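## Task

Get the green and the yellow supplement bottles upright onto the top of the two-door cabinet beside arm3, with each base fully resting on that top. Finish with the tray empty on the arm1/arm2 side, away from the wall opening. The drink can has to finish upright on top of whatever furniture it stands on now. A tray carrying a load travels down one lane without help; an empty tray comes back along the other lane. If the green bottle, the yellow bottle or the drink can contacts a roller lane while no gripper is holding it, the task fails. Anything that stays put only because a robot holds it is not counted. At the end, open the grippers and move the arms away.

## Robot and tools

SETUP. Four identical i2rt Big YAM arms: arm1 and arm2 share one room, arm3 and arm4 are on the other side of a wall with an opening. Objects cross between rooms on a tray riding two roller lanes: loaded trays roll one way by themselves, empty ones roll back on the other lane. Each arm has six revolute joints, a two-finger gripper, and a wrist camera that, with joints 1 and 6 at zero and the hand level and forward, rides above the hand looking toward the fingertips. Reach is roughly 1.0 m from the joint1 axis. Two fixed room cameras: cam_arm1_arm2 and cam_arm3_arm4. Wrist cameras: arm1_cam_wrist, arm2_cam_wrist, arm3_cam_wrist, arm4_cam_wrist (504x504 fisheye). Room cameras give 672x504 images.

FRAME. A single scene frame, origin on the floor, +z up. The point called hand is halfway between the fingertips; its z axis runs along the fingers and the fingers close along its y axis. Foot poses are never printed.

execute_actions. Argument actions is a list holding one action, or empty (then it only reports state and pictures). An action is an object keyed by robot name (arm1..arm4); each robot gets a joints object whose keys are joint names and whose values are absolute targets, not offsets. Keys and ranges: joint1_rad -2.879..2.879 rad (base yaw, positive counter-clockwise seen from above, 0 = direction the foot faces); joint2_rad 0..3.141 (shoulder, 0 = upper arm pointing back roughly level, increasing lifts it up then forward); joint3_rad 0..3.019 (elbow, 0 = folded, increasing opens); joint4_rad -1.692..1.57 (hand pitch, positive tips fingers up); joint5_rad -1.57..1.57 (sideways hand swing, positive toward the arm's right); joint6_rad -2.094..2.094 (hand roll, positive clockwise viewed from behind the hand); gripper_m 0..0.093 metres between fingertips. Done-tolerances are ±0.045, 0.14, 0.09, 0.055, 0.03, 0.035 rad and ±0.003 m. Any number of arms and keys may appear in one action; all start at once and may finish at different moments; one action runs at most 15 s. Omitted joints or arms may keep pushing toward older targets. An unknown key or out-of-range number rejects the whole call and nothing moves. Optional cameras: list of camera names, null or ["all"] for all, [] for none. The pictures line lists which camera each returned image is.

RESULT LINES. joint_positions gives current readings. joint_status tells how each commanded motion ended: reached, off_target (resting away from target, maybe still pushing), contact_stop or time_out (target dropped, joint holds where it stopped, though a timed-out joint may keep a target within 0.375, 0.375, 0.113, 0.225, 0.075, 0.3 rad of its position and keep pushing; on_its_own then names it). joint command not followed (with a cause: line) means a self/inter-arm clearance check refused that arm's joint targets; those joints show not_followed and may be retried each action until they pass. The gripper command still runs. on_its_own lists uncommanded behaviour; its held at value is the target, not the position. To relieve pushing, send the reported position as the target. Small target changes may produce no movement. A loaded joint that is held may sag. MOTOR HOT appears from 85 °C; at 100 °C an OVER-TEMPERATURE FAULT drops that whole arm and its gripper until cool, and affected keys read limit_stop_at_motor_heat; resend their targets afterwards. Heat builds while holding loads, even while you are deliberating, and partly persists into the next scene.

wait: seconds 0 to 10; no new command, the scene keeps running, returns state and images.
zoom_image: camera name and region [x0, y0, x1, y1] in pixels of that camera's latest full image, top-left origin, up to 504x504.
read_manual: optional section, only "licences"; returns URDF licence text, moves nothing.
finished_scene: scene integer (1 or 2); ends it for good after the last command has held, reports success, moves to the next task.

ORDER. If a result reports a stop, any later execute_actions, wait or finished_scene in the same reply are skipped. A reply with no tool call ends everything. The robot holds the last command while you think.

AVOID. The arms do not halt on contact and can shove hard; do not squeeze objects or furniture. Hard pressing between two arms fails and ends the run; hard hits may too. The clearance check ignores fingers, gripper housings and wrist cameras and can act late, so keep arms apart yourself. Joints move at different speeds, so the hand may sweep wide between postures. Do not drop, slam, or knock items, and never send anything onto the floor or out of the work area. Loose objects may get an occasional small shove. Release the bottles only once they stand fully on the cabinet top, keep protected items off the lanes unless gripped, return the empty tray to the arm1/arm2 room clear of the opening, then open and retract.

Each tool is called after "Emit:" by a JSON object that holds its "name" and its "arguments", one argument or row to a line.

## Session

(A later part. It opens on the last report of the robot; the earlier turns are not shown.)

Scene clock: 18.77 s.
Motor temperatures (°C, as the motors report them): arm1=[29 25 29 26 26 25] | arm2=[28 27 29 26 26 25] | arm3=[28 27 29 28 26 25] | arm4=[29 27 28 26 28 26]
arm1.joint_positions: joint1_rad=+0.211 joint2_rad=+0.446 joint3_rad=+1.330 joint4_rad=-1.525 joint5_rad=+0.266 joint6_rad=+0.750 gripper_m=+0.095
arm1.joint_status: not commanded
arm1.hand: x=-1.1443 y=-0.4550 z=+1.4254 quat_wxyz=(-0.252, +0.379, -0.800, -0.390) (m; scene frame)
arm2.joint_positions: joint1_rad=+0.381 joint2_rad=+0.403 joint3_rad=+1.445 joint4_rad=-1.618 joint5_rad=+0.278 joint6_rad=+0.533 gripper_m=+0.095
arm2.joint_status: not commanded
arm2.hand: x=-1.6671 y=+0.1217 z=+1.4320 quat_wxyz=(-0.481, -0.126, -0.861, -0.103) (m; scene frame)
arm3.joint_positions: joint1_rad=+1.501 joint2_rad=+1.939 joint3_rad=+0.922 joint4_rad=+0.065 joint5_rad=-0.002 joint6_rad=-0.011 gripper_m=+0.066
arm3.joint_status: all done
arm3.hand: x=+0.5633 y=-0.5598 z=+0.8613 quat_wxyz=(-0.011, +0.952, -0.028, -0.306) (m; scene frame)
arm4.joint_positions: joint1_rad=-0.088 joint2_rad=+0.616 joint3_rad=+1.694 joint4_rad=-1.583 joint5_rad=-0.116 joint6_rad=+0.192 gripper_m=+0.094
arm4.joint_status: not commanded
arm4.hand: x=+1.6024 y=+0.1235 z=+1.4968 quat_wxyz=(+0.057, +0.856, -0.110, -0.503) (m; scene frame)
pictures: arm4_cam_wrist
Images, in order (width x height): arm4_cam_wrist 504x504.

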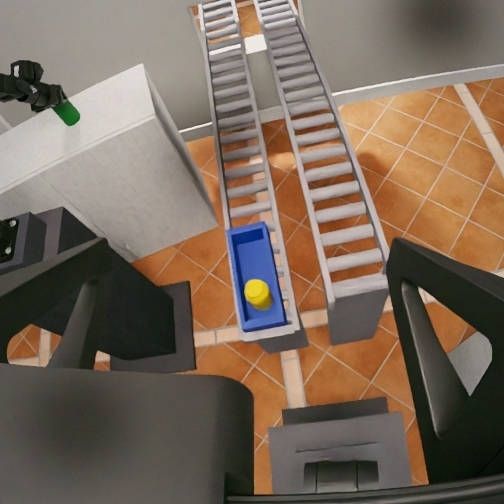

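Emit:
{"name": "execute_actions", "arguments": {
  "actions": [
    {"arm3":{"joints":{"gripper_m":0.093}}}
  ],
  "cameras": []
}}

Emit:
{"name": "execute_actions", "arguments": {
  "actions": [
    {"arm3":{"joints":{"joint2_rad":1.6,"joint4_rad":-0.25}}}
  ],
  "cameras": []
}}

Emit:
{"name": "execute_actions", "arguments": {
  "actions": [
    {"arm3":{"joints":{"joint1_rad":-0.212}}}
  ],
  "cameras": []
}}

Emit:
{"name": "execute_actions", "arguments": {
  "actions": [
    {"arm3":{"joints":{"joint2_rad":2.33,"joint3_rad":1.112,"joint4_rad":0.333}}}
  ],
  "cameras": ["arm3_cam_wrist","arm4_cam_wrist"]
}}

Scene clock: 19.70 s.
Motor temperatures (°C, as the motors report them): arm1=[29 25 29 26 26 25] | arm2=[28 27 29 26 26 25] | arm3=[28 27 29 28 26 25] | arm4=[29 27 28 26 28 26]
arm1.joint_positions: joint1_rad=+0.211 joint2_rad=+0.446 joint3_rad=+1.330 joint4_rad=-1.525 joint5_rad=+0.266 joint6_rad=+0.750 gripper_m=+0.095
arm1.joint_status: not commanded
arm1.hand: x=-1.1443 y=-0.4550 z=+1.4254 quat_wxyz=(-0.252, +0.379, -0.800, -0.390) (m; scene frame)
arm2.joint_positions: joint1_rad=+0.381 joint2_rad=+0.403 joint3_rad=+1.445 joint4_rad=-1.618 joint5_rad=+0.278 joint6_rad=+0.533 gripper_m=+0.095
arm2.joint_status: not commanded
arm2.hand: x=-1.6671 y=+0.1217 z=+1.4320 quat_wxyz=(-0.481, -0.126, -0.861, -0.103) (m; scene frame)
arm3.joint_positions: joint1_rad=+1.501 joint2_rad=+1.938 joint3_rad=+0.922 joint4_rad=+0.072 joint5_rad=-0.002 joint6_rad=-0.011 gripper_m=+0.093
arm3.joint_status: all done
arm3.hand: x=+0.5618 y=-0.5596 z=+0.8627 quat_wxyz=(-0.011, +0.950, -0.028, -0.310) (m; scene frame)
arm4.joint_positions: joint1_rad=-0.088 joint2_rad=+0.616 joint3_rad=+1.694 joint4_rad=-1.583 joint5_rad=-0.116 joint6_rad=+0.192 gripper_m=+0.094
arm4.joint_status: not commanded
arm4.hand: x=+1.6024 y=+0.1235 z=+1.4968 quat_wxyz=(+0.057, +0.856, -0.110, -0.503) (m; scene frame)
pictures: none
No camera images: the call's "cameras" was empty. Leave "cameras" out to get every camera's image.

Scene clock: 20.97 s.
Motor temperatures (°C, as the motors report them): arm1=[29 25 29 26 26 25] | arm2=[28 28 29 26 26 25] | arm3=[28 27 29 28 26 25] | arm4=[29 27 28 26 28 26]
arm1.joint_positions: joint1_rad=+0.211 joint2_rad=+0.446 joint3_rad=+1.330 joint4_rad=-1.525 joint5_rad=+0.266 joint6_rad=+0.750 gripper_m=+0.095
arm1.joint_status: not commanded
arm1.hand: x=-1.1443 y=-0.4550 z=+1.4254 quat_wxyz=(-0.252, +0.379, -0.800, -0.390) (m; scene frame)
arm2.joint_positions: joint1_rad=+0.381 joint2_rad=+0.403 joint3_rad=+1.445 joint4_rad=-1.618 joint5_rad=+0.278 joint6_rad=+0.533 gripper_m=+0.095
arm2.joint_status: not commanded
arm2.hand: x=-1.6671 y=+0.1217 z=+1.4320 quat_wxyz=(-0.481, -0.126, -0.861, -0.103) (m; scene frame)
arm3.joint_positions: joint1_rad=+1.501 joint2_rad=+1.600 joint3_rad=+0.922 joint4_rad=-0.244 joint5_rad=-0.002 joint6_rad=-0.011 gripper_m=+0.093
arm3.joint_status: all done
arm3.hand: x=+0.5820 y=-0.5609 z=+0.9986 quat_wxyz=(-0.012, +0.947, -0.028, -0.320) (m; scene frame)
arm4.joint_positions: joint1_rad=-0.088 joint2_rad=+0.616 joint3_rad=+1.694 joint4_rad=-1.583 joint5_rad=-0.116 joint6_rad=+0.192 gripper_m=+0.094
arm4.joint_status: not commanded
arm4.hand: x=+1.6024 y=+0.1235 z=+1.4968 quat_wxyz=(+0.057, +0.856, -0.110, -0.503) (m; scene frame)
pictures: none
No camera images: the call's "cameras" was empty. Leave "cameras" out to get every camera's image.

Scene clock: 22.87 s.
Motor temperatures (°C, as the motors report them): arm1=[29 25 30 26 26 25] | arm2=[28 28 30 26 26 25] | arm3=[28 27 29 28 26 25] | arm4=[29 27 29 26 28 26]
arm1.joint_positions: joint1_rad=+0.211 joint2_rad=+0.446 joint3_rad=+1.330 joint4_rad=-1.525 joint5_rad=+0.266 joint6_rad=+0.750 gripper_m=+0.095
arm1.joint_status: not commanded
arm1.hand: x=-1.1443 y=-0.4550 z=+1.4254 quat_wxyz=(-0.252, +0.379, -0.800, -0.390) (m; scene frame)
arm2.joint_positions: joint1_rad=+0.381 joint2_rad=+0.403 joint3_rad=+1.445 joint4_rad=-1.618 joint5_rad=+0.278 joint6_rad=+0.533 gripper_m=+0.095
arm2.joint_status: not commanded
arm2.hand: x=-1.6671 y=+0.1217 z=+1.4320 quat_wxyz=(-0.481, -0.126, -0.861, -0.103) (m; scene frame)
arm3.joint_positions: joint1_rad=-0.215 joint2_rad=+1.600 joint3_rad=+0.922 joint4_rad=-0.244 joint5_rad=+0.000 joint6_rad=-0.011 gripper_m=+0.093
arm3.joint_status: all done
arm3.hand: x=+1.2455 y=-0.0660 z=+0.9960 quat_wxyz=(-0.248, +0.598, -0.736, -0.199) (m; scene frame)
arm4.joint_positions: joint1_rad=-0.088 joint2_rad=+0.616 joint3_rad=+1.694 joint4_rad=-1.583 joint5_rad=-0.116 joint6_rad=+0.192 gripper_m=+0.094
arm4.joint_status: not commanded
arm4.hand: x=+1.6024 y=+0.1235 z=+1.4968 quat_wxyz=(+0.057, +0.856, -0.110, -0.503) (m; scene frame)
pictures: none
No camera images: the call's "cameras" was empty. Leave "cameras" out to get every camera's image.

Scene clock: 24.47 s.
Motor temperatures (°C, as the motors report them): arm1=[29 25 30 26 26 25] | arm2=[28 28 30 26 26 25] | arm3=[28 28 29 28 26 25] | arm4=[29 27 29 26 28 26]
arm1.joint_positions: joint1_rad=+0.211 joint2_rad=+0.446 joint3_rad=+1.330 joint4_rad=-1.525 joint5_rad=+0.266 joint6_rad=+0.750 gripper_m=+0.095
arm1.joint_status: not commanded
arm1.hand: x=-1.1443 y=-0.4550 z=+1.4254 quat_wxyz=(-0.252, +0.379, -0.800, -0.390) (m; scene frame)
arm2.joint_positions: joint1_rad=+0.381 joint2_rad=+0.403 joint3_rad=+1.445 joint4_rad=-1.618 joint5_rad=+0.278 joint6_rad=+0.533 gripper_m=+0.095
arm2.joint_status: not commanded
arm2.hand: x=-1.6671 y=+0.1217 z=+1.4320 quat_wxyz=(-0.481, -0.126, -0.861, -0.103) (m; scene frame)
arm3.joint_positions: joint1_rad=-0.215 joint2_rad=+2.346 joint3_rad=+1.094 joint4_rad=+0.317 joint5_rad=+0.000 joint6_rad=-0.011 gripper_m=+0.093
arm3.joint_status: all done
arm3.hand: x=+1.2564 y=-0.0130 z=+0.7174 quat_wxyz=(-0.244, +0.599, -0.737, -0.195) (m; scene frame)
arm4.joint_positions: joint1_rad=-0.088 joint2_rad=+0.616 joint3_rad=+1.694 joint4_rad=-1.583 joint5_rad=-0.116 joint6_rad=+0.192 gripper_m=+0.094
arm4.joint_status: not commanded
arm4.hand: x=+1.6024 y=+0.1235 z=+1.4968 quat_wxyz=(+0.057, +0.856, -0.110, -0.503) (m; scene frame)
pictures: arm3_cam_wrist, arm4_cam_wrist
Images, in order (width x height): arm3_cam_wrist 504x504, arm4_cam_wrist 504x504.

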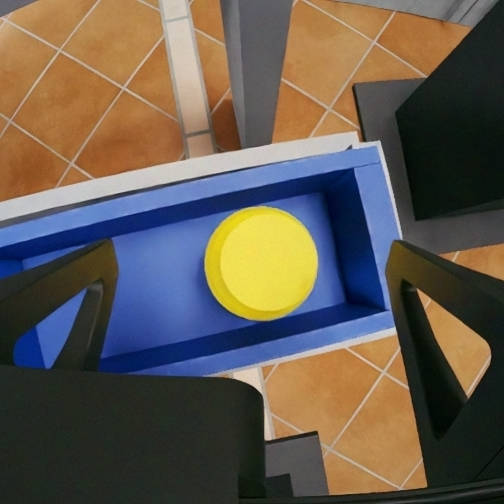

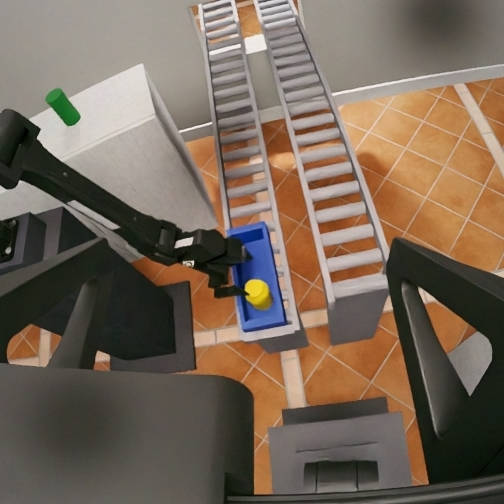

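Emit:
{"name": "execute_actions", "arguments": {
  "actions": [
    {"arm3":{"joints":{"joint2_rad":2.6,"joint3_rad":1.252,"joint4_rad":0.462}}}
  ],
  "cameras": ["arm3_cam_wrist"]
}}

Emit:
{"name": "execute_actions", "arguments": {
  "actions": [
    {"arm3":{"joints":{"gripper_m":0.03}}}
  ],
  "cameras": ["arm3_cam_wrist"]
}}

Scene clock: 25.97 s.
Motor temperatures (°C, as the motors report them): arm1=[29 25 30 26 26 25] | arm2=[28 28 30 26 26 25] | arm3=[28 28 29 28 26 25] | arm4=[29 27 29 26 28 26]
arm1.joint_positions: joint1_rad=+0.211 joint2_rad=+0.446 joint3_rad=+1.330 joint4_rad=-1.525 joint5_rad=+0.266 joint6_rad=+0.750 gripper_m=+0.095
arm1.joint_status: not commanded
arm1.hand: x=-1.1443 y=-0.4550 z=+1.4254 quat_wxyz=(-0.252, +0.379, -0.800, -0.390) (m; scene frame)
arm2.joint_positions: joint1_rad=+0.381 joint2_rad=+0.403 joint3_rad=+1.445 joint4_rad=-1.618 joint5_rad=+0.278 joint6_rad=+0.533 gripper_m=+0.095
arm2.joint_status: not commanded
arm2.hand: x=-1.6671 y=+0.1217 z=+1.4320 quat_wxyz=(-0.481, -0.126, -0.861, -0.103) (m; scene frame)
arm3.joint_positions: joint1_rad=-0.215 joint2_rad=+2.620 joint3_rad=+1.238 joint4_rad=+0.452 joint5_rad=+0.000 joint6_rad=-0.011 gripper_m=+0.093
arm3.joint_status: all done
arm3.hand: x=+1.2564 y=-0.0116 z=+0.6123 quat_wxyz=(-0.245, +0.598, -0.737, -0.196) (m; scene frame)
arm4.joint_positions: joint1_rad=-0.088 joint2_rad=+0.616 joint3_rad=+1.694 joint4_rad=-1.583 joint5_rad=-0.116 joint6_rad=+0.192 gripper_m=+0.094
arm4.joint_status: not commanded
arm4.hand: x=+1.6024 y=+0.1235 z=+1.4968 quat_wxyz=(+0.057, +0.856, -0.110, -0.503) (m; scene frame)
pictures: arm3_cam_wrist
Images, in order (width x height): arm3_cam_wrist 504x504.

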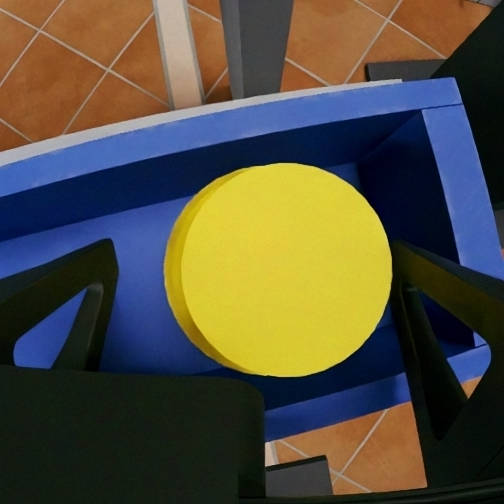

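Scene clock: 26.60 s.
Motor temperatures (°C, as the motors report them): arm1=[29 25 30 26 26 25] | arm2=[28 28 30 26 26 25] | arm3=[28 28 29 28 26 25] | arm4=[29 27 29 26 28 26]
arm1.joint_positions: joint1_rad=+0.211 joint2_rad=+0.446 joint3_rad=+1.330 joint4_rad=-1.525 joint5_rad=+0.266 joint6_rad=+0.750 gripper_m=+0.095
arm1.joint_status: not commanded
arm1.hand: x=-1.1443 y=-0.4550 z=+1.4254 quat_wxyz=(-0.252, +0.379, -0.800, -0.390) (m; scene frame)
arm2.joint_positions: joint1_rad=+0.381 joint2_rad=+0.403 joint3_rad=+1.445 joint4_rad=-1.618 joint5_rad=+0.278 joint6_rad=+0.533 gripper_m=+0.095
arm2.joint_status: not commanded
arm2.hand: x=-1.6671 y=+0.1217 z=+1.4320 quat_wxyz=(-0.481, -0.126, -0.861, -0.103) (m; scene frame)
arm3.joint_positions: joint1_rad=-0.215 joint2_rad=+2.620 joint3_rad=+1.238 joint4_rad=+0.452 joint5_rad=+0.001 joint6_rad=-0.010 gripper_m=+0.065
arm3.joint_status: gripper_m off_target (ended at +0.065, target +0.030)
arm3.hand: x=+1.2565 y=-0.0116 z=+0.6124 quat_wxyz=(-0.246, +0.598, -0.737, -0.196) (m; scene frame)
arm4.joint_positions: joint1_rad=-0.088 joint2_rad=+0.616 joint3_rad=+1.694 joint4_rad=-1.583 joint5_rad=-0.116 joint6_rad=+0.192 gripper_m=+0.094
arm4.joint_status: not commanded
arm4.hand: x=+1.6024 y=+0.1235 z=+1.4968 quat_wxyz=(+0.057, +0.856, -0.110, -0.503) (m; scene frame)
pictures: arm3_cam_wrist
Images, in order (width x height): arm3_cam_wrist 504x504.

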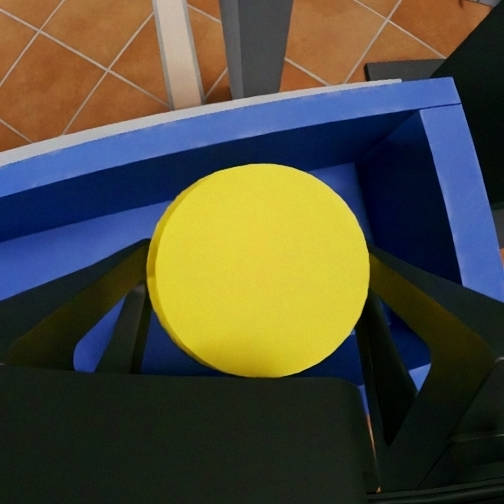

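Emit:
{"name": "execute_actions", "arguments": {
  "actions": [
    {"arm3":{"joints":{"joint2_rad":2.33,"joint3_rad":1.125,"joint4_rad":0.3}}}
  ],
  "cameras": []
}}

Emit:
{"name": "execute_actions", "arguments": {
  "actions": [
    {"arm3":{"joints":{"joint2_rad":1.72,"joint3_rad":1.14,"joint4_rad":-0.31}}}
  ],
  "cameras": []
}}

Emit:
{"name": "execute_actions", "arguments": {
  "actions": [
    {"arm3":{"joints":{"joint1_rad":1.275}}}
  ],
  "cameras": ["arm3_cam_wrist"]
}}

Emit:
{"name": "execute_actions", "arguments": {
  "actions": [
    {"arm3":{"joints":{"joint2_rad":1.99,"joint4_rad":0.01}}}
  ],
  "cameras": ["arm4_cam_wrist"]
}}

Emit:
{"name": "zoom_image", "arguments": {
  "camera": "arm4_cam_wrist",
  "region": [0, 30, 170, 200]
}}

Scene clock: 28.33 s.
Motor temperatures (°C, as the motors report them): arm1=[29 25 30 26 26 25] | arm2=[28 28 30 26 26 25] | arm3=[28 28 29 28 26 25] | arm4=[29 27 29 26 28 26]
arm1.joint_positions: joint1_rad=+0.211 joint2_rad=+0.446 joint3_rad=+1.330 joint4_rad=-1.525 joint5_rad=+0.266 joint6_rad=+0.750 gripper_m=+0.095
arm1.joint_status: not commanded
arm1.hand: x=-1.1443 y=-0.4550 z=+1.4254 quat_wxyz=(-0.252, +0.379, -0.800, -0.390) (m; scene frame)
arm2.joint_positions: joint1_rad=+0.381 joint2_rad=+0.403 joint3_rad=+1.445 joint4_rad=-1.618 joint5_rad=+0.278 joint6_rad=+0.533 gripper_m=+0.095
arm2.joint_status: not commanded
arm2.hand: x=-1.6671 y=+0.1217 z=+1.4320 quat_wxyz=(-0.481, -0.126, -0.861, -0.103) (m; scene frame)
arm3.joint_positions: joint1_rad=-0.215 joint2_rad=+2.344 joint3_rad=+1.118 joint4_rad=+0.298 joint5_rad=+0.000 joint6_rad=-0.010 gripper_m=+0.065
arm3.joint_status: all done
arm3.hand: x=+1.2585 y=-0.0032 z=+0.7221 quat_wxyz=(-0.246, +0.598, -0.737, -0.197) (m; scene frame)
arm4.joint_positions: joint1_rad=-0.088 joint2_rad=+0.616 joint3_rad=+1.694 joint4_rad=-1.583 joint5_rad=-0.116 joint6_rad=+0.192 gripper_m=+0.094
arm4.joint_status: not commanded
arm4.hand: x=+1.6024 y=+0.1235 z=+1.4968 quat_wxyz=(+0.057, +0.856, -0.110, -0.503) (m; scene frame)
pictures: none
No camera images: the call's "cameras" was empty. Leave "cameras" out to get every camera's image.

Scene clock: 29.87 s.
Motor temperatures (°C, as the motors report them): arm1=[29 25 30 26 26 25] | arm2=[28 28 30 26 26 25] | arm3=[28 28 29 28 26 25] | arm4=[29 27 29 26 28 26]
arm1.joint_positions: joint1_rad=+0.211 joint2_rad=+0.446 joint3_rad=+1.330 joint4_rad=-1.525 joint5_rad=+0.266 joint6_rad=+0.750 gripper_m=+0.095
arm1.joint_status: not commanded
arm1.hand: x=-1.1443 y=-0.4550 z=+1.4254 quat_wxyz=(-0.252, +0.379, -0.800, -0.390) (m; scene frame)
arm2.joint_positions: joint1_rad=+0.381 joint2_rad=+0.403 joint3_rad=+1.445 joint4_rad=-1.618 joint5_rad=+0.278 joint6_rad=+0.533 gripper_m=+0.095
arm2.joint_status: not commanded
arm2.hand: x=-1.6671 y=+0.1217 z=+1.4320 quat_wxyz=(-0.481, -0.126, -0.861, -0.103) (m; scene frame)
arm3.joint_positions: joint1_rad=-0.215 joint2_rad=+1.741 joint3_rad=+1.118 joint4_rad=-0.313 joint5_rad=+0.000 joint6_rad=-0.010 gripper_m=+0.065
arm3.joint_status: all done
arm3.hand: x=+1.2588 y=-0.0054 z=+0.9955 quat_wxyz=(-0.243, +0.599, -0.738, -0.195) (m; scene frame)
arm4.joint_positions: joint1_rad=-0.088 joint2_rad=+0.616 joint3_rad=+1.694 joint4_rad=-1.583 joint5_rad=-0.116 joint6_rad=+0.192 gripper_m=+0.094
arm4.joint_status: not commanded
arm4.hand: x=+1.6024 y=+0.1235 z=+1.4968 quat_wxyz=(+0.057, +0.856, -0.110, -0.503) (m; scene frame)
pictures: none
No camera images: the call's "cameras" was empty. Leave "cameras" out to get every camera's image.

Scene clock: 31.70 s.
Motor temperatures (°C, as the motors report them): arm1=[29 25 30 26 26 25] | arm2=[28 28 30 26 26 25] | arm3=[28 28 30 28 26 25] | arm4=[29 27 29 26 28 26]
arm1.joint_positions: joint1_rad=+0.211 joint2_rad=+0.446 joint3_rad=+1.330 joint4_rad=-1.525 joint5_rad=+0.266 joint6_rad=+0.750 gripper_m=+0.095
arm1.joint_status: not commanded
arm1.hand: x=-1.1443 y=-0.4550 z=+1.4254 quat_wxyz=(-0.252, +0.379, -0.800, -0.390) (m; scene frame)
arm2.joint_positions: joint1_rad=+0.381 joint2_rad=+0.403 joint3_rad=+1.445 joint4_rad=-1.618 joint5_rad=+0.278 joint6_rad=+0.533 gripper_m=+0.095
arm2.joint_status: not commanded
arm2.hand: x=-1.6671 y=+0.1217 z=+1.4320 quat_wxyz=(-0.481, -0.126, -0.861, -0.103) (m; scene frame)
arm3.joint_positions: joint1_rad=+1.280 joint2_rad=+1.741 joint3_rad=+1.118 joint4_rad=-0.313 joint5_rad=-0.002 joint6_rad=-0.010 gripper_m=+0.065
arm3.joint_status: all done
arm3.hand: x=+0.5444 y=-0.4246 z=+0.9980 quat_wxyz=(-0.045, +0.940, -0.133, -0.310) (m; scene frame)
arm4.joint_positions: joint1_rad=-0.088 joint2_rad=+0.616 joint3_rad=+1.694 joint4_rad=-1.583 joint5_rad=-0.116 joint6_rad=+0.192 gripper_m=+0.094
arm4.joint_status: not commanded
arm4.hand: x=+1.6024 y=+0.1235 z=+1.4968 quat_wxyz=(+0.057, +0.856, -0.110, -0.503) (m; scene frame)
pictures: arm3_cam_wrist
Images, in order (width x height): arm3_cam_wrist 504x504.

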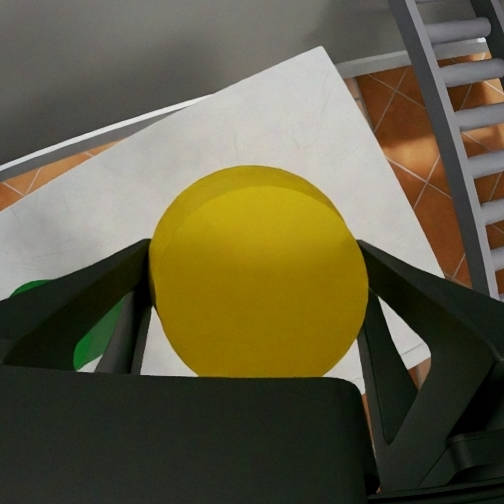

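Scene clock: 33.00 s.
Motor temperatures (°C, as the motors report them): arm1=[29 25 30 26 26 25] | arm2=[28 28 30 26 26 25] | arm3=[28 29 30 28 26 25] | arm4=[29 27 29 26 28 26]
arm1.joint_positions: joint1_rad=+0.211 joint2_rad=+0.446 joint3_rad=+1.330 joint4_rad=-1.525 joint5_rad=+0.266 joint6_rad=+0.750 gripper_m=+0.095
arm1.joint_status: not commanded
arm1.hand: x=-1.1443 y=-0.4550 z=+1.4254 quat_wxyz=(-0.252, +0.379, -0.800, -0.390) (m; scene frame)
arm2.joint_positions: joint1_rad=+0.381 joint2_rad=+0.403 joint3_rad=+1.445 joint4_rad=-1.618 joint5_rad=+0.278 joint6_rad=+0.533 gripper_m=+0.095
arm2.joint_status: not commanded
arm2.hand: x=-1.6671 y=+0.1217 z=+1.4320 quat_wxyz=(-0.481, -0.126, -0.861, -0.103) (m; scene frame)
arm3.joint_positions: joint1_rad=+1.280 joint2_rad=+2.020 joint3_rad=+1.112 joint4_rad=-0.014 joint5_rad=-0.002 joint6_rad=-0.010 gripper_m=+0.065
arm3.joint_status: all done
arm3.hand: x=+0.5228 y=-0.4183 z=+0.8717 quat_wxyz=(-0.046, +0.938, -0.133, -0.316) (m; scene frame)
arm4.joint_positions: joint1_rad=-0.088 joint2_rad=+0.616 joint3_rad=+1.694 joint4_rad=-1.583 joint5_rad=-0.116 joint6_rad=+0.192 gripper_m=+0.094
arm4.joint_status: not commanded
arm4.hand: x=+1.6024 y=+0.1235 z=+1.4968 quat_wxyz=(+0.057, +0.856, -0.110, -0.503) (m; scene frame)
pictures: arm4_cam_wrist
Images, in order (width x height): arm4_cam_wrist 504x504.

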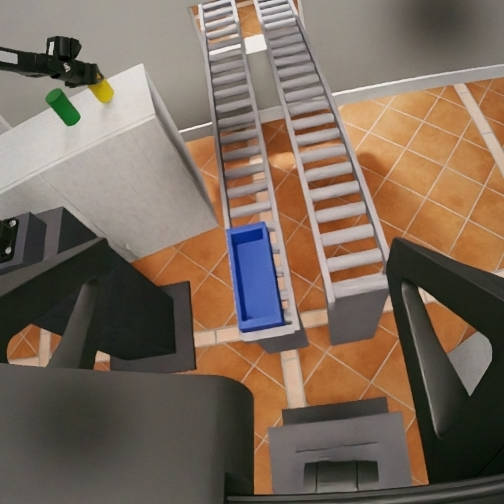

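Region (0, 30, 170, 200) of arm4_cam_wrist's 504x504 image, scaled by 2.965, with more detail than that image has.

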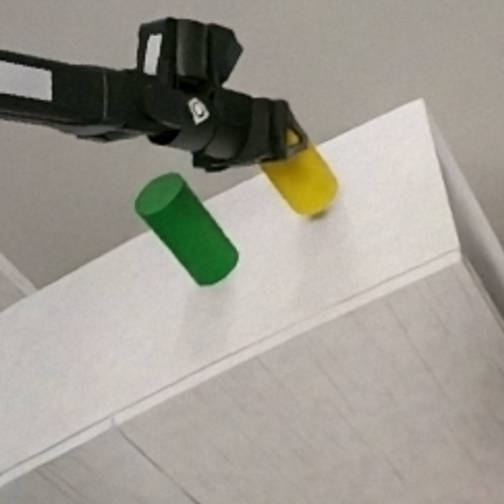

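Emit:
{"name": "execute_actions", "arguments": {
  "actions": [
    {"arm3":{"joints":{"joint2_rad":2.04}},"arm4":{"joints":{"joint1_rad":0.35,"joint2_rad":2.27,"joint3_rad":1.47,"joint4_rad":-0.74,"joint5_rad":0,"joint6_rad":0.32,"gripper_m":0.05}}}
  ],
  "cameras": ["arm4_cam_wrist","cam_arm3_arm4"]
}}

Emit:
{"name": "zoom_image", "arguments": {
  "camera": "cam_arm3_arm4",
  "region": [280, 150, 500, 340]
}}

Scene clock: 35.63 s.
Motor temperatures (°C, as the motors report them): arm1=[29 25 30 26 26 25] | arm2=[28 28 30 26 26 25] | arm3=[28 29 30 28 26 25] | arm4=[29 28 29 26 28 26]
arm1.joint_positions: joint1_rad=+0.211 joint2_rad=+0.446 joint3_rad=+1.330 joint4_rad=-1.525 joint5_rad=+0.266 joint6_rad=+0.750 gripper_m=+0.095
arm1.joint_status: not commanded
arm1.hand: x=-1.1443 y=-0.4550 z=+1.4254 quat_wxyz=(-0.252, +0.379, -0.800, -0.390) (m; scene frame)
arm2.joint_positions: joint1_rad=+0.381 joint2_rad=+0.403 joint3_rad=+1.445 joint4_rad=-1.618 joint5_rad=+0.278 joint6_rad=+0.533 gripper_m=+0.095
arm2.joint_status: not commanded
arm2.hand: x=-1.6671 y=+0.1217 z=+1.4320 quat_wxyz=(-0.481, -0.126, -0.861, -0.103) (m; scene frame)
arm3.joint_positions: joint1_rad=+1.280 joint2_rad=+2.057 joint3_rad=+1.112 joint4_rad=-0.012 joint5_rad=-0.002 joint6_rad=-0.010 gripper_m=+0.065
arm3.joint_status: all done
arm3.hand: x=+0.5292 y=-0.4203 z=+0.8500 quat_wxyz=(-0.044, +0.943, -0.134, -0.300) (m; scene frame)
arm4.joint_positions: joint1_rad=+0.348 joint2_rad=+2.286 joint3_rad=+1.449 joint4_rad=-0.748 joint5_rad=+0.000 joint6_rad=+0.310 gripper_m=+0.050
arm4.joint_status: all done
arm4.hand: x=+1.2088 y=-0.0352 z=+0.7108 quat_wxyz=(-0.008, +1.000, -0.007, +0.011) (m; scene frame)
pictures: arm4_cam_wrist, cam_arm3_arm4
Images, in order (width x height): arm4_cam_wrist 504x504, cam_arm3_arm4 672x504.

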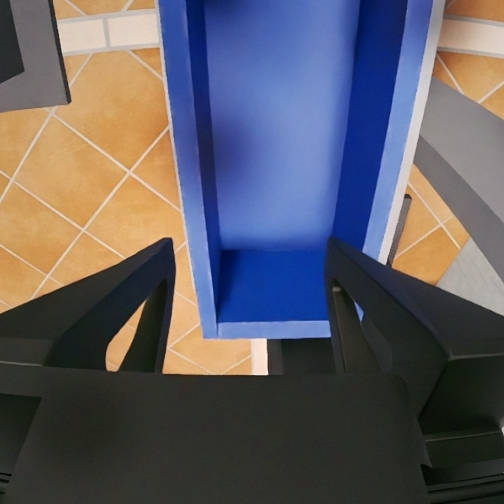

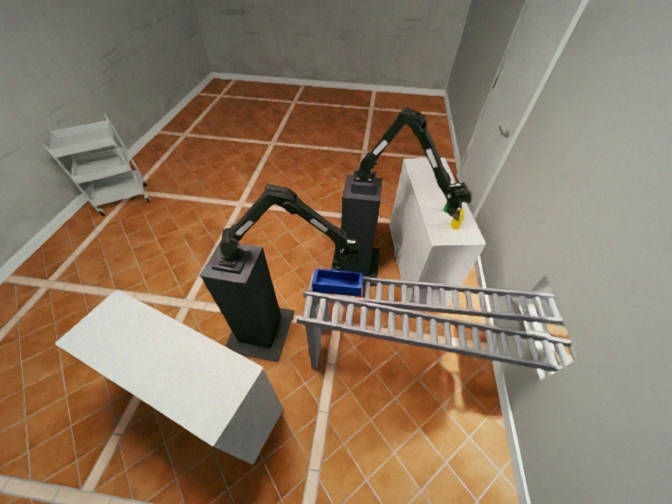

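Region (280, 150, 500, 340) of cam_arm3_arm4's 672x504 image, scaled by 2.291, with more detail than that image has; it fills the top 435 rows of this view, and the rest is white.

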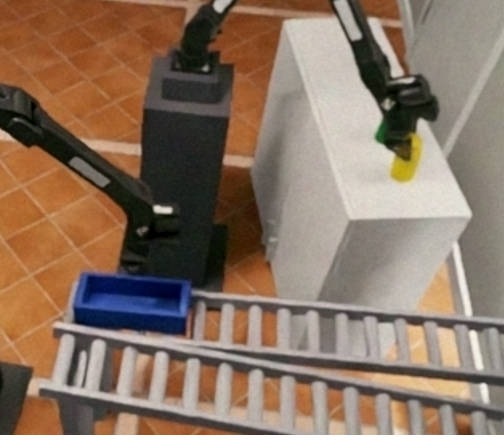

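Emit:
{"name": "execute_actions", "arguments": {
  "actions": [
    {"arm3":{"joints":{"gripper_m":0.093}},"arm4":{"joints":{"joint1_rad":0.405,"joint2_rad":2.48,"joint3_rad":1.583,"joint4_rad":-0.628,"joint6_rad":0.365}}}
  ],
  "cameras": ["arm4_cam_wrist","cam_arm3_arm4"]
}}

Emit:
{"name": "zoom_image", "arguments": {
  "camera": "cam_arm3_arm4",
  "region": [280, 150, 500, 340]
}}

Scene clock: 37.43 s.
Motor temperatures (°C, as the motors report them): arm1=[29 25 31 26 26 25] | arm2=[28 28 30 26 26 25] | arm3=[28 29 30 28 26 25] | arm4=[29 28 29 26 28 26]
arm1.joint_positions: joint1_rad=+0.211 joint2_rad=+0.446 joint3_rad=+1.330 joint4_rad=-1.525 joint5_rad=+0.266 joint6_rad=+0.750 gripper_m=+0.095
arm1.joint_status: not commanded
arm1.hand: x=-1.1443 y=-0.4550 z=+1.4254 quat_wxyz=(-0.252, +0.379, -0.800, -0.390) (m; scene frame)
arm2.joint_positions: joint1_rad=+0.381 joint2_rad=+0.403 joint3_rad=+1.445 joint4_rad=-1.618 joint5_rad=+0.278 joint6_rad=+0.533 gripper_m=+0.095
arm2.joint_status: not commanded
arm2.hand: x=-1.6671 y=+0.1217 z=+1.4320 quat_wxyz=(-0.481, -0.126, -0.861, -0.103) (m; scene frame)
arm3.joint_positions: joint1_rad=+1.280 joint2_rad=+2.057 joint3_rad=+1.112 joint4_rad=-0.007 joint5_rad=-0.002 joint6_rad=-0.010 gripper_m=+0.093
arm3.joint_status: all done
arm3.hand: x=+0.5283 y=-0.4200 z=+0.8507 quat_wxyz=(-0.044, +0.943, -0.134, -0.303) (m; scene frame)
arm4.joint_positions: joint1_rad=+0.405 joint2_rad=+2.495 joint3_rad=+1.566 joint4_rad=-0.630 joint5_rad=+0.000 joint6_rad=+0.355 gripper_m=+0.050
arm4.joint_status: all done
arm4.hand: x=+1.1986 y=-0.0731 z=+0.6203 quat_wxyz=(-0.004, +1.000, -0.001, -0.001) (m; scene frame)
pictures: arm4_cam_wrist, cam_arm3_arm4
Images, in order (width x height): arm4_cam_wrist 504x504, cam_arm3_arm4 672x504.

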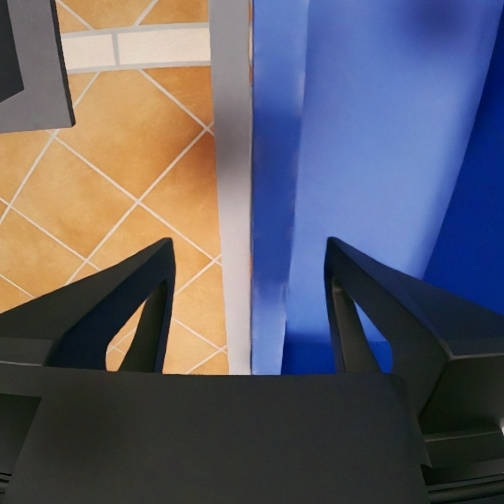

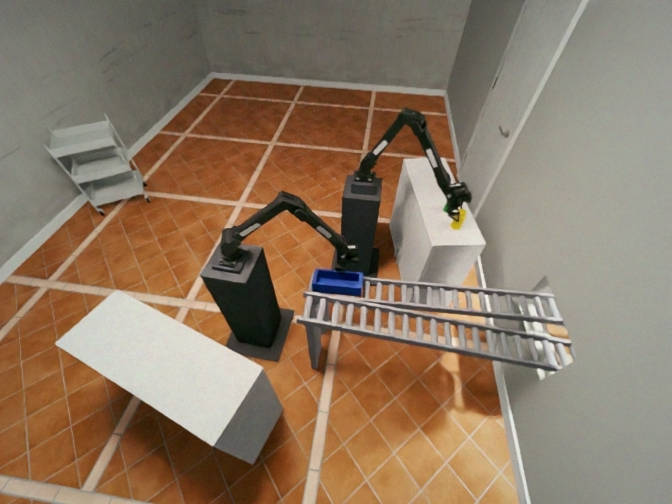

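Region (280, 150, 500, 340) of cam_arm3_arm4's 672x504 image, scaled by 2.291, with more detail than that image has; it fills the top 435 rows of this view, and the rest is white.

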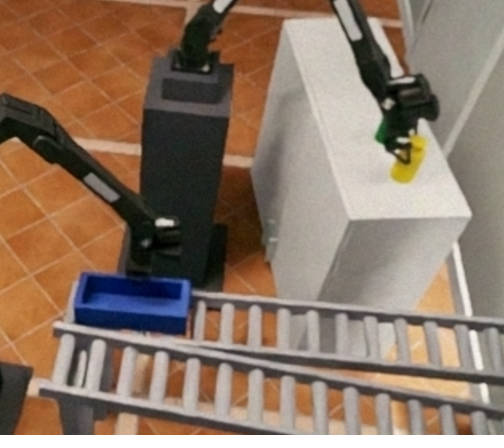

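Emit:
{"name": "execute_actions", "arguments": {
  "actions": [
    {"arm3":{"joints":{"joint2_rad":1.6,"joint4_rad":-0.4}},"arm4":{"joints":{"joint1_rad":0.385,"joint2_rad":2.584,"joint3_rad":1.626,"joint4_rad":-0.578,"gripper_m":0.04}}}
  ],
  "cameras": ["arm4_cam_wrist","arm3_cam_wrist"]
}}

Emit:
{"name": "execute_actions", "arguments": {
  "actions": [
    {"arm4":{"joints":{"gripper_m":0.0}}}
  ],
  "cameras": ["arm4_cam_wrist"]
}}

Scene clock: 39.17 s.
Motor temperatures (°C, as the motors report them): arm1=[29 25 31 26 26 25] | arm2=[28 28 30 26 26 25] | arm3=[28 29 30 28 26 25] | arm4=[29 29 29 26 28 26]
arm1.joint_positions: joint1_rad=+0.211 joint2_rad=+0.446 joint3_rad=+1.330 joint4_rad=-1.525 joint5_rad=+0.266 joint6_rad=+0.750 gripper_m=+0.095
arm1.joint_status: not commanded
arm1.hand: x=-1.1443 y=-0.4550 z=+1.4254 quat_wxyz=(-0.252, +0.379, -0.800, -0.390) (m; scene frame)
arm2.joint_positions: joint1_rad=+0.381 joint2_rad=+0.403 joint3_rad=+1.445 joint4_rad=-1.618 joint5_rad=+0.278 joint6_rad=+0.533 gripper_m=+0.095
arm2.joint_status: not commanded
arm2.hand: x=-1.6671 y=+0.1217 z=+1.4320 quat_wxyz=(-0.481, -0.126, -0.861, -0.103) (m; scene frame)
arm3.joint_positions: joint1_rad=+1.280 joint2_rad=+1.605 joint3_rad=+1.112 joint4_rad=-0.395 joint5_rad=-0.002 joint6_rad=-0.010 gripper_m=+0.093
arm3.joint_status: all done
arm3.hand: x=+0.5585 y=-0.4287 z=+1.0622 quat_wxyz=(-0.049, +0.932, -0.132, -0.333) (m; scene frame)
arm4.joint_positions: joint1_rad=+0.399 joint2_rad=+2.583 joint3_rad=+1.607 joint4_rad=-0.584 joint5_rad=+0.000 joint6_rad=+0.355 gripper_m=+0.040
arm4.joint_status: all done
arm4.hand: x=+1.1985 y=-0.0694 z=+0.5794 quat_wxyz=(-0.004, +1.000, -0.003, -0.001) (m; scene frame)
pictures: arm3_cam_wrist, arm4_cam_wrist
Images, in order (width x height): arm3_cam_wrist 504x504, arm4_cam_wrist 504x504.

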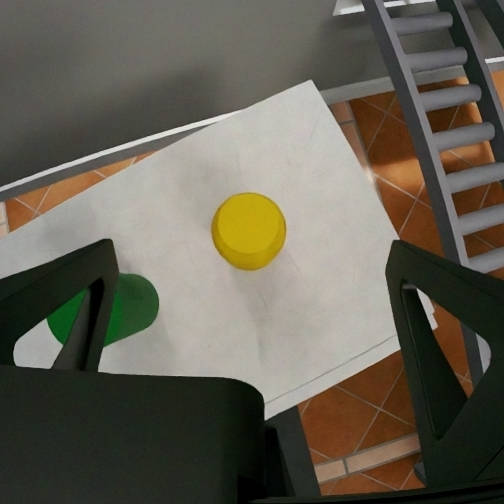

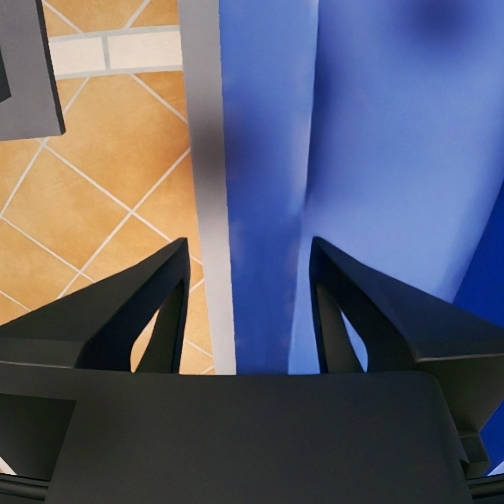

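Scene clock: 39.77 s.
Motor temperatures (°C, as the motors report them): arm1=[29 25 31 26 26 25] | arm2=[28 28 30 26 26 25] | arm3=[28 29 30 28 26 25] | arm4=[29 29 29 26 28 26]
arm1.joint_positions: joint1_rad=+0.211 joint2_rad=+0.446 joint3_rad=+1.330 joint4_rad=-1.525 joint5_rad=+0.266 joint6_rad=+0.750 gripper_m=+0.095
arm1.joint_status: not commanded
arm1.hand: x=-1.1443 y=-0.4550 z=+1.4254 quat_wxyz=(-0.252, +0.379, -0.800, -0.390) (m; scene frame)
arm2.joint_positions: joint1_rad=+0.381 joint2_rad=+0.403 joint3_rad=+1.445 joint4_rad=-1.618 joint5_rad=+0.278 joint6_rad=+0.533 gripper_m=+0.095
arm2.joint_status: not commanded
arm2.hand: x=-1.6671 y=+0.1217 z=+1.4320 quat_wxyz=(-0.481, -0.126, -0.861, -0.103) (m; scene frame)
arm3.joint_positions: joint1_rad=+1.280 joint2_rad=+1.605 joint3_rad=+1.112 joint4_rad=-0.395 joint5_rad=-0.002 joint6_rad=-0.010 gripper_m=+0.093
arm3.joint_status: not commanded
arm3.hand: x=+0.5585 y=-0.4287 z=+1.0622 quat_wxyz=(-0.049, +0.932, -0.132, -0.333) (m; scene frame)
arm4.joint_positions: joint1_rad=+0.395 joint2_rad=+2.583 joint3_rad=+1.607 joint4_rad=-0.584 joint5_rad=+0.001 joint6_rad=+0.355 gripper_m=+0.011
arm4.joint_status: gripper_m off_target (ended at +0.011, target +0.000)
arm4.hand: x=+1.1975 y=-0.0665 z=+0.5795 quat_wxyz=(-0.005, +1.000, -0.006, -0.001) (m; scene frame)
pictures: arm4_cam_wrist
Images, in order (width x height): arm4_cam_wrist 504x504.

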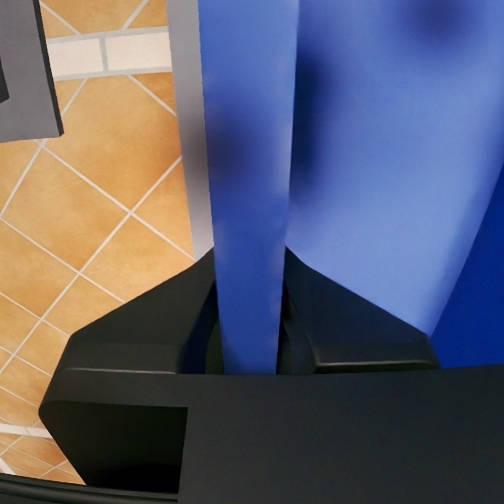

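Emit:
{"name": "execute_actions", "arguments": {
  "actions": [
    {"arm4":{"joints":{"joint2_rad":2.07,"joint3_rad":1.55,"joint4_rad":-1.015}}}
  ],
  "cameras": ["cam_arm3_arm4"]
}}

Emit:
{"name": "execute_actions", "arguments": {
  "actions": [
    {"arm4":{"joints":{"joint1_rad":-0.038,"joint6_rad":-0.09}}}
  ],
  "cameras": ["arm4_cam_wrist","cam_arm3_arm4"]
}}

Emit:
{"name": "zoom_image", "arguments": {
  "camera": "cam_arm3_arm4",
  "region": [270, 220, 420, 350]
}}

Scene clock: 41.67 s.
Motor temperatures (°C, as the motors report them): arm1=[29 25 31 26 26 25] | arm2=[28 28 30 26 26 25] | arm3=[28 29 31 28 26 25] | arm4=[29 29 29 26 28 26]
arm1.joint_positions: joint1_rad=+0.211 joint2_rad=+0.446 joint3_rad=+1.330 joint4_rad=-1.525 joint5_rad=+0.266 joint6_rad=+0.750 gripper_m=+0.095
arm1.joint_status: not commanded
arm1.hand: x=-1.1443 y=-0.4550 z=+1.4254 quat_wxyz=(-0.252, +0.379, -0.800, -0.390) (m; scene frame)
arm2.joint_positions: joint1_rad=+0.381 joint2_rad=+0.403 joint3_rad=+1.445 joint4_rad=-1.618 joint5_rad=+0.278 joint6_rad=+0.533 gripper_m=+0.095
arm2.joint_status: not commanded
arm2.hand: x=-1.6671 y=+0.1217 z=+1.4320 quat_wxyz=(-0.481, -0.126, -0.861, -0.103) (m; scene frame)
arm3.joint_positions: joint1_rad=+1.280 joint2_rad=+1.605 joint3_rad=+1.112 joint4_rad=-0.395 joint5_rad=-0.002 joint6_rad=-0.010 gripper_m=+0.093
arm3.joint_status: not commanded
arm3.hand: x=+0.5585 y=-0.4287 z=+1.0622 quat_wxyz=(-0.049, +0.932, -0.132, -0.333) (m; scene frame)
arm4.joint_positions: joint1_rad=+0.392 joint2_rad=+2.074 joint3_rad=+1.530 joint4_rad=-1.006 joint5_rad=-0.001 joint6_rad=+0.355 gripper_m=+0.011
arm4.joint_status: all done
arm4.hand: x=+1.1947 y=-0.0688 z=+0.8539 quat_wxyz=(-0.002, +1.000, -0.007, -0.005) (m; scene frame)
pictures: cam_arm3_arm4
Images, in order (width x height): cam_arm3_arm4 672x504.

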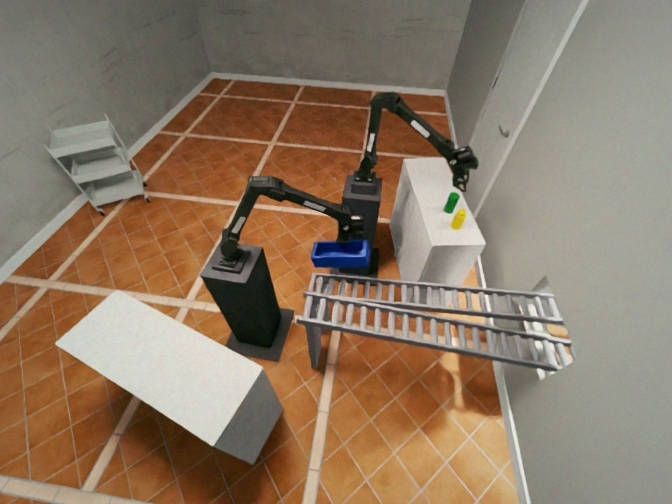

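Scene clock: 43.23 s.
Motor temperatures (°C, as the motors report them): arm1=[29 25 31 26 26 25] | arm2=[28 28 31 26 26 25] | arm3=[28 29 31 28 26 25] | arm4=[29 29 30 26 28 26]
arm1.joint_positions: joint1_rad=+0.211 joint2_rad=+0.446 joint3_rad=+1.330 joint4_rad=-1.525 joint5_rad=+0.266 joint6_rad=+0.750 gripper_m=+0.095
arm1.joint_status: not commanded
arm1.hand: x=-1.1443 y=-0.4550 z=+1.4254 quat_wxyz=(-0.252, +0.379, -0.800, -0.390) (m; scene frame)
arm2.joint_positions: joint1_rad=+0.381 joint2_rad=+0.403 joint3_rad=+1.445 joint4_rad=-1.618 joint5_rad=+0.278 joint6_rad=+0.533 gripper_m=+0.095
arm2.joint_status: not commanded
arm2.hand: x=-1.6671 y=+0.1217 z=+1.4320 quat_wxyz=(-0.481, -0.126, -0.861, -0.103) (m; scene frame)
arm3.joint_positions: joint1_rad=+1.280 joint2_rad=+1.605 joint3_rad=+1.112 joint4_rad=-0.395 joint5_rad=-0.002 joint6_rad=-0.010 gripper_m=+0.093
arm3.joint_status: not commanded
arm3.hand: x=+0.5585 y=-0.4287 z=+1.0622 quat_wxyz=(-0.049, +0.932, -0.132, -0.333) (m; scene frame)
arm4.joint_positions: joint1_rad=-0.031 joint2_rad=+2.074 joint3_rad=+1.530 joint4_rad=-1.007 joint5_rad=-0.002 joint6_rad=-0.080 gripper_m=+0.011
arm4.joint_status: all done
arm4.hand: x=+1.1626 y=+0.1790 z=+0.8567 quat_wxyz=(-0.006, +1.000, -0.001, -0.005) (m; scene frame)
pictures: arm4_cam_wrist, cam_arm3_arm4
Images, in order (width x height): arm4_cam_wrist 504x504, cam_arm3_arm4 672x504.

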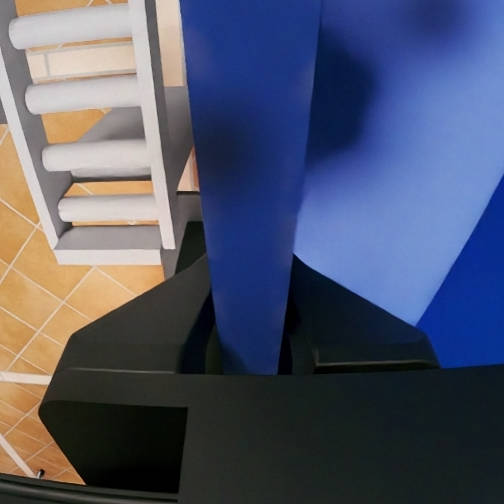

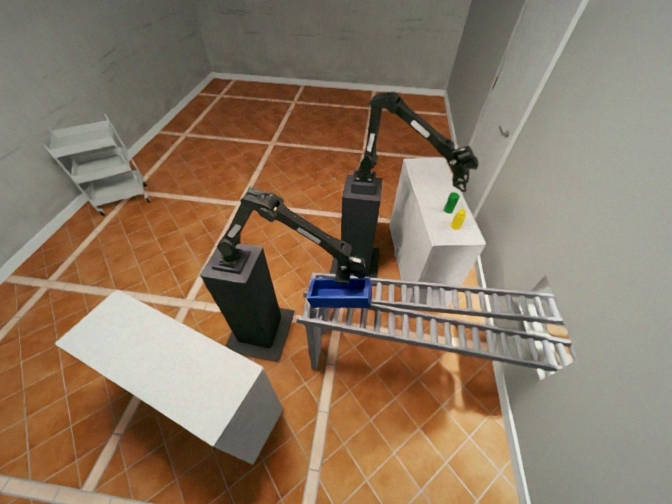

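Region (270, 220, 420, 350) of cam_arm3_arm4's 672x504 image, scaled by 3.360, with more detail than that image has; it fills the top 437 rows of this view, and the rest is white.

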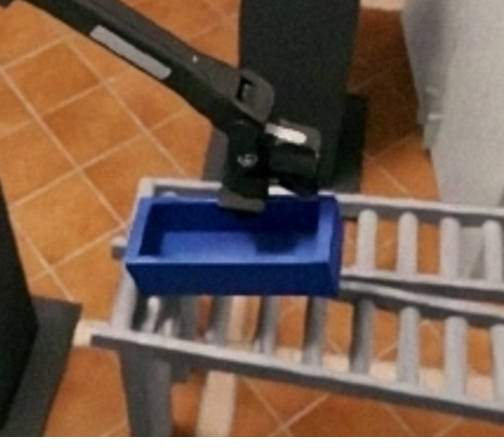

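Emit:
{"name": "execute_actions", "arguments": {
  "actions": [
    {"arm4":{"joints":{"joint2_rad":2.16,"joint4_rad":-1.13}}}
  ],
  "cameras": ["arm4_cam_wrist","cam_arm3_arm4"]
}}

Emit:
{"name": "zoom_image", "arguments": {
  "camera": "cam_arm3_arm4",
  "region": [270, 220, 420, 350]
}}

Scene clock: 44.70 s.
Motor temperatures (°C, as the motors report them): arm1=[29 25 31 26 26 25] | arm2=[28 28 31 26 26 25] | arm3=[28 29 31 28 26 25] | arm4=[29 30 30 26 28 26]
arm1.joint_positions: joint1_rad=+0.211 joint2_rad=+0.446 joint3_rad=+1.330 joint4_rad=-1.525 joint5_rad=+0.266 joint6_rad=+0.750 gripper_m=+0.095
arm1.joint_status: not commanded
arm1.hand: x=-1.1443 y=-0.4550 z=+1.4254 quat_wxyz=(-0.252, +0.379, -0.800, -0.390) (m; scene frame)
arm2.joint_positions: joint1_rad=+0.381 joint2_rad=+0.403 joint3_rad=+1.445 joint4_rad=-1.618 joint5_rad=+0.278 joint6_rad=+0.533 gripper_m=+0.095
arm2.joint_status: not commanded
arm2.hand: x=-1.6671 y=+0.1217 z=+1.4320 quat_wxyz=(-0.481, -0.126, -0.861, -0.103) (m; scene frame)
arm3.joint_positions: joint1_rad=+1.280 joint2_rad=+1.605 joint3_rad=+1.112 joint4_rad=-0.395 joint5_rad=-0.002 joint6_rad=-0.010 gripper_m=+0.093
arm3.joint_status: not commanded
arm3.hand: x=+0.5585 y=-0.4287 z=+1.0622 quat_wxyz=(-0.049, +0.932, -0.132, -0.333) (m; scene frame)
arm4.joint_positions: joint1_rad=-0.031 joint2_rad=+2.186 joint3_rad=+1.527 joint4_rad=-1.120 joint5_rad=-0.002 joint6_rad=-0.083 gripper_m=+0.011
arm4.joint_status: all done
arm4.hand: x=+1.2116 y=+0.1758 z=+0.7970 quat_wxyz=(+0.004, +0.994, +0.000, +0.108) (m; scene frame)
pictures: arm4_cam_wrist, cam_arm3_arm4
Images, in order (width x height): arm4_cam_wrist 504x504, cam_arm3_arm4 672x504.

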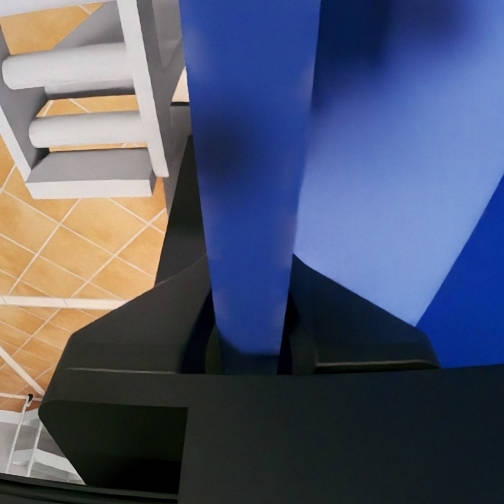

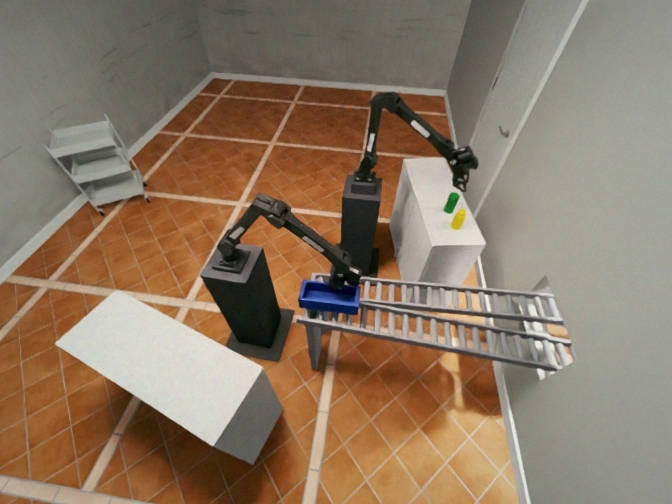

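Region (270, 220, 420, 350) of cam_arm3_arm4's 672x504 image, scaled by 3.360, with more detail than that image has; it fills the top 437 rows of this view, and the rest is white.

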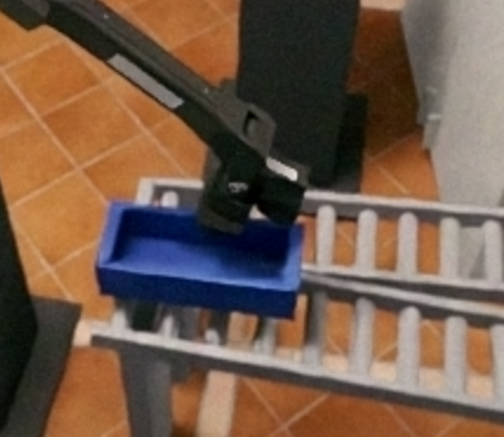

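Emit:
{"name": "execute_actions", "arguments": {
  "actions": [
    {"arm4":{"joints":{"joint1_rad":-0.057,"joint2_rad":2.26,"joint3_rad":1.645,"joint6_rad":-0.105}}}
  ],
  "cameras": ["arm4_cam_wrist","cam_arm3_arm4"]
}}

Emit:
{"name": "zoom_image", "arguments": {
  "camera": "cam_arm3_arm4",
  "region": [270, 220, 420, 350]
}}

Scene clock: 53.80 s.
Motor temperatures (°C, as the motors report them): arm1=[29 25 31 26 26 25] | arm2=[28 28 31 26 26 25] | arm3=[28 29 32 28 26 25] | arm4=[29 31 30 26 28 26]
arm1.joint_positions: joint1_rad=+0.211 joint2_rad=+0.446 joint3_rad=+1.330 joint4_rad=-1.525 joint5_rad=+0.266 joint6_rad=+0.750 gripper_m=+0.095
arm1.joint_status: not commanded
arm1.hand: x=-1.1443 y=-0.4550 z=+1.4254 quat_wxyz=(-0.252, +0.379, -0.800, -0.390) (m; scene frame)
arm2.joint_positions: joint1_rad=+0.381 joint2_rad=+0.403 joint3_rad=+1.445 joint4_rad=-1.618 joint5_rad=+0.278 joint6_rad=+0.533 gripper_m=+0.095
arm2.joint_status: not commanded
arm2.hand: x=-1.6671 y=+0.1217 z=+1.4320 quat_wxyz=(-0.481, -0.126, -0.861, -0.103) (m; scene frame)
arm3.joint_positions: joint1_rad=+1.280 joint2_rad=+1.605 joint3_rad=+1.112 joint4_rad=-0.395 joint5_rad=-0.002 joint6_rad=-0.010 gripper_m=+0.093
arm3.joint_status: not commanded
arm3.hand: x=+0.5585 y=-0.4287 z=+1.0622 quat_wxyz=(-0.049, +0.932, -0.132, -0.333) (m; scene frame)
arm4.joint_positions: joint1_rad=-0.044 joint2_rad=+2.259 joint3_rad=+1.605 joint4_rad=-1.128 joint5_rad=-0.002 joint6_rad=-0.098 gripper_m=+0.011
arm4.joint_status: all done
arm4.hand: x=+1.1932 y=+0.1851 z=+0.7779 quat_wxyz=(+0.005, +0.994, +0.000, +0.109) (m; scene frame)
pictures: arm4_cam_wrist, cam_arm3_arm4
Images, in order (width x height): arm4_cam_wrist 504x504, cam_arm3_arm4 672x504.

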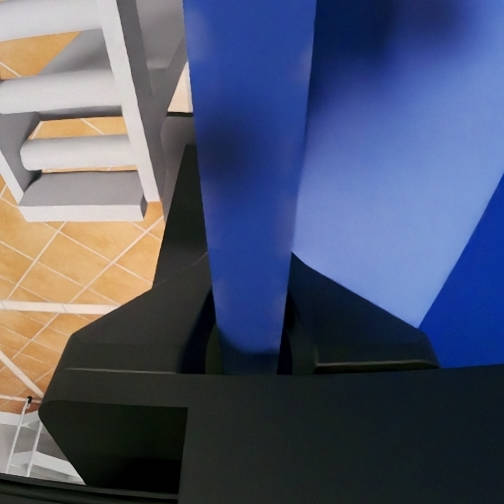

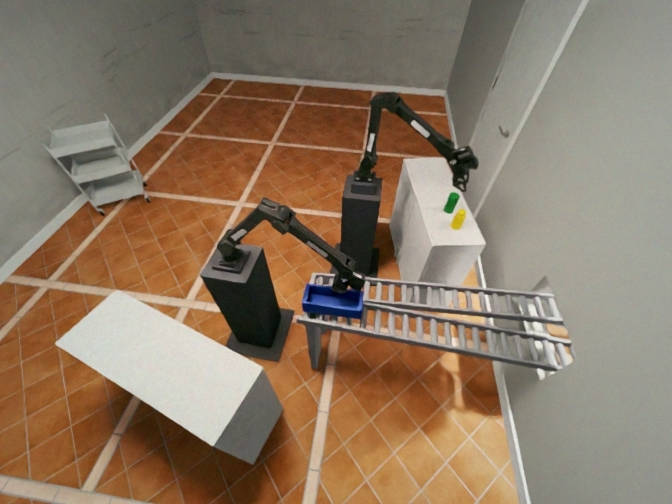

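Region (270, 220, 420, 350) of cam_arm3_arm4's 672x504 image, scaled by 3.360, with more detail than that image has; it fills the top 437 rows of this view, and the rest is white.

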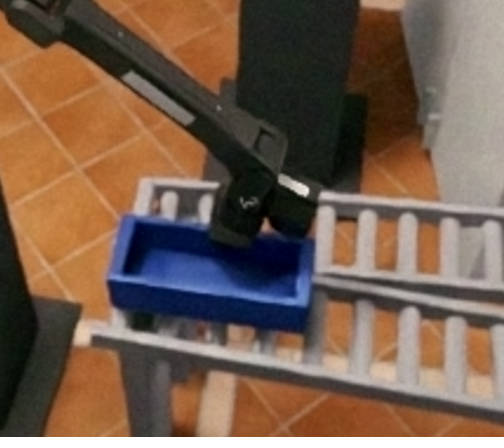

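Emit:
{"name": "execute_actions", "arguments": {
  "actions": [
    {"arm3":{"joints":{"joint1_rad":0.38,"joint2_rad":2.0,"joint3_rad":1.64,"joint4_rad":-0.5,"gripper_m":0.0}}}
  ],
  "cameras": ["arm3_cam_wrist"]
}}

Scene clock: 55.80 s.
Motor temperatures (°C, as the motors report them): arm1=[29 25 31 26 26 25] | arm2=[28 28 31 26 26 25] | arm3=[28 29 33 28 26 25] | arm4=[29 31 31 26 28 26]
arm1.joint_positions: joint1_rad=+0.211 joint2_rad=+0.446 joint3_rad=+1.330 joint4_rad=-1.525 joint5_rad=+0.266 joint6_rad=+0.750 gripper_m=+0.095
arm1.joint_status: not commanded
arm1.hand: x=-1.1443 y=-0.4550 z=+1.4254 quat_wxyz=(-0.252, +0.379, -0.800, -0.390) (m; scene frame)
arm2.joint_positions: joint1_rad=+0.381 joint2_rad=+0.403 joint3_rad=+1.445 joint4_rad=-1.618 joint5_rad=+0.278 joint6_rad=+0.533 gripper_m=+0.095
arm2.joint_status: not commanded
arm2.hand: x=-1.6671 y=+0.1217 z=+1.4320 quat_wxyz=(-0.481, -0.126, -0.861, -0.103) (m; scene frame)
arm3.joint_positions: joint1_rad=+0.380 joint2_rad=+2.020 joint3_rad=+1.591 joint4_rad=-0.493 joint5_rad=+0.002 joint6_rad=-0.010 gripper_m=+0.001
arm3.joint_status: all done
arm3.hand: x=+0.8533 y=+0.0912 z=+1.0132 quat_wxyz=(-0.180, +0.786, -0.529, -0.264) (m; scene frame)
arm4.joint_positions: joint1_rad=-0.044 joint2_rad=+2.259 joint3_rad=+1.605 joint4_rad=-1.128 joint5_rad=-0.002 joint6_rad=-0.098 gripper_m=+0.011
arm4.joint_status: not commanded
arm4.hand: x=+1.1932 y=+0.1851 z=+0.7779 quat_wxyz=(+0.005, +0.994, +0.000, +0.109) (m; scene frame)
pictures: arm3_cam_wrist
Images, in order (width x height): arm3_cam_wrist 504x504.

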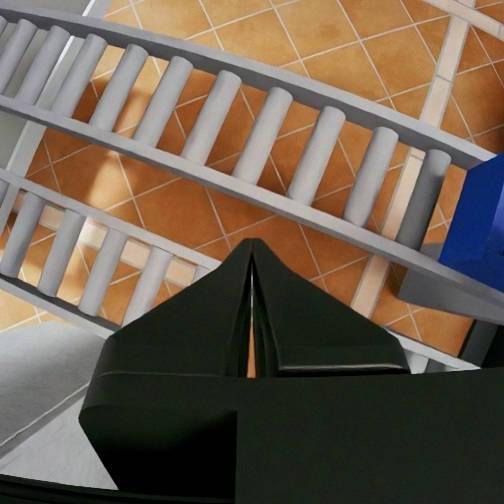

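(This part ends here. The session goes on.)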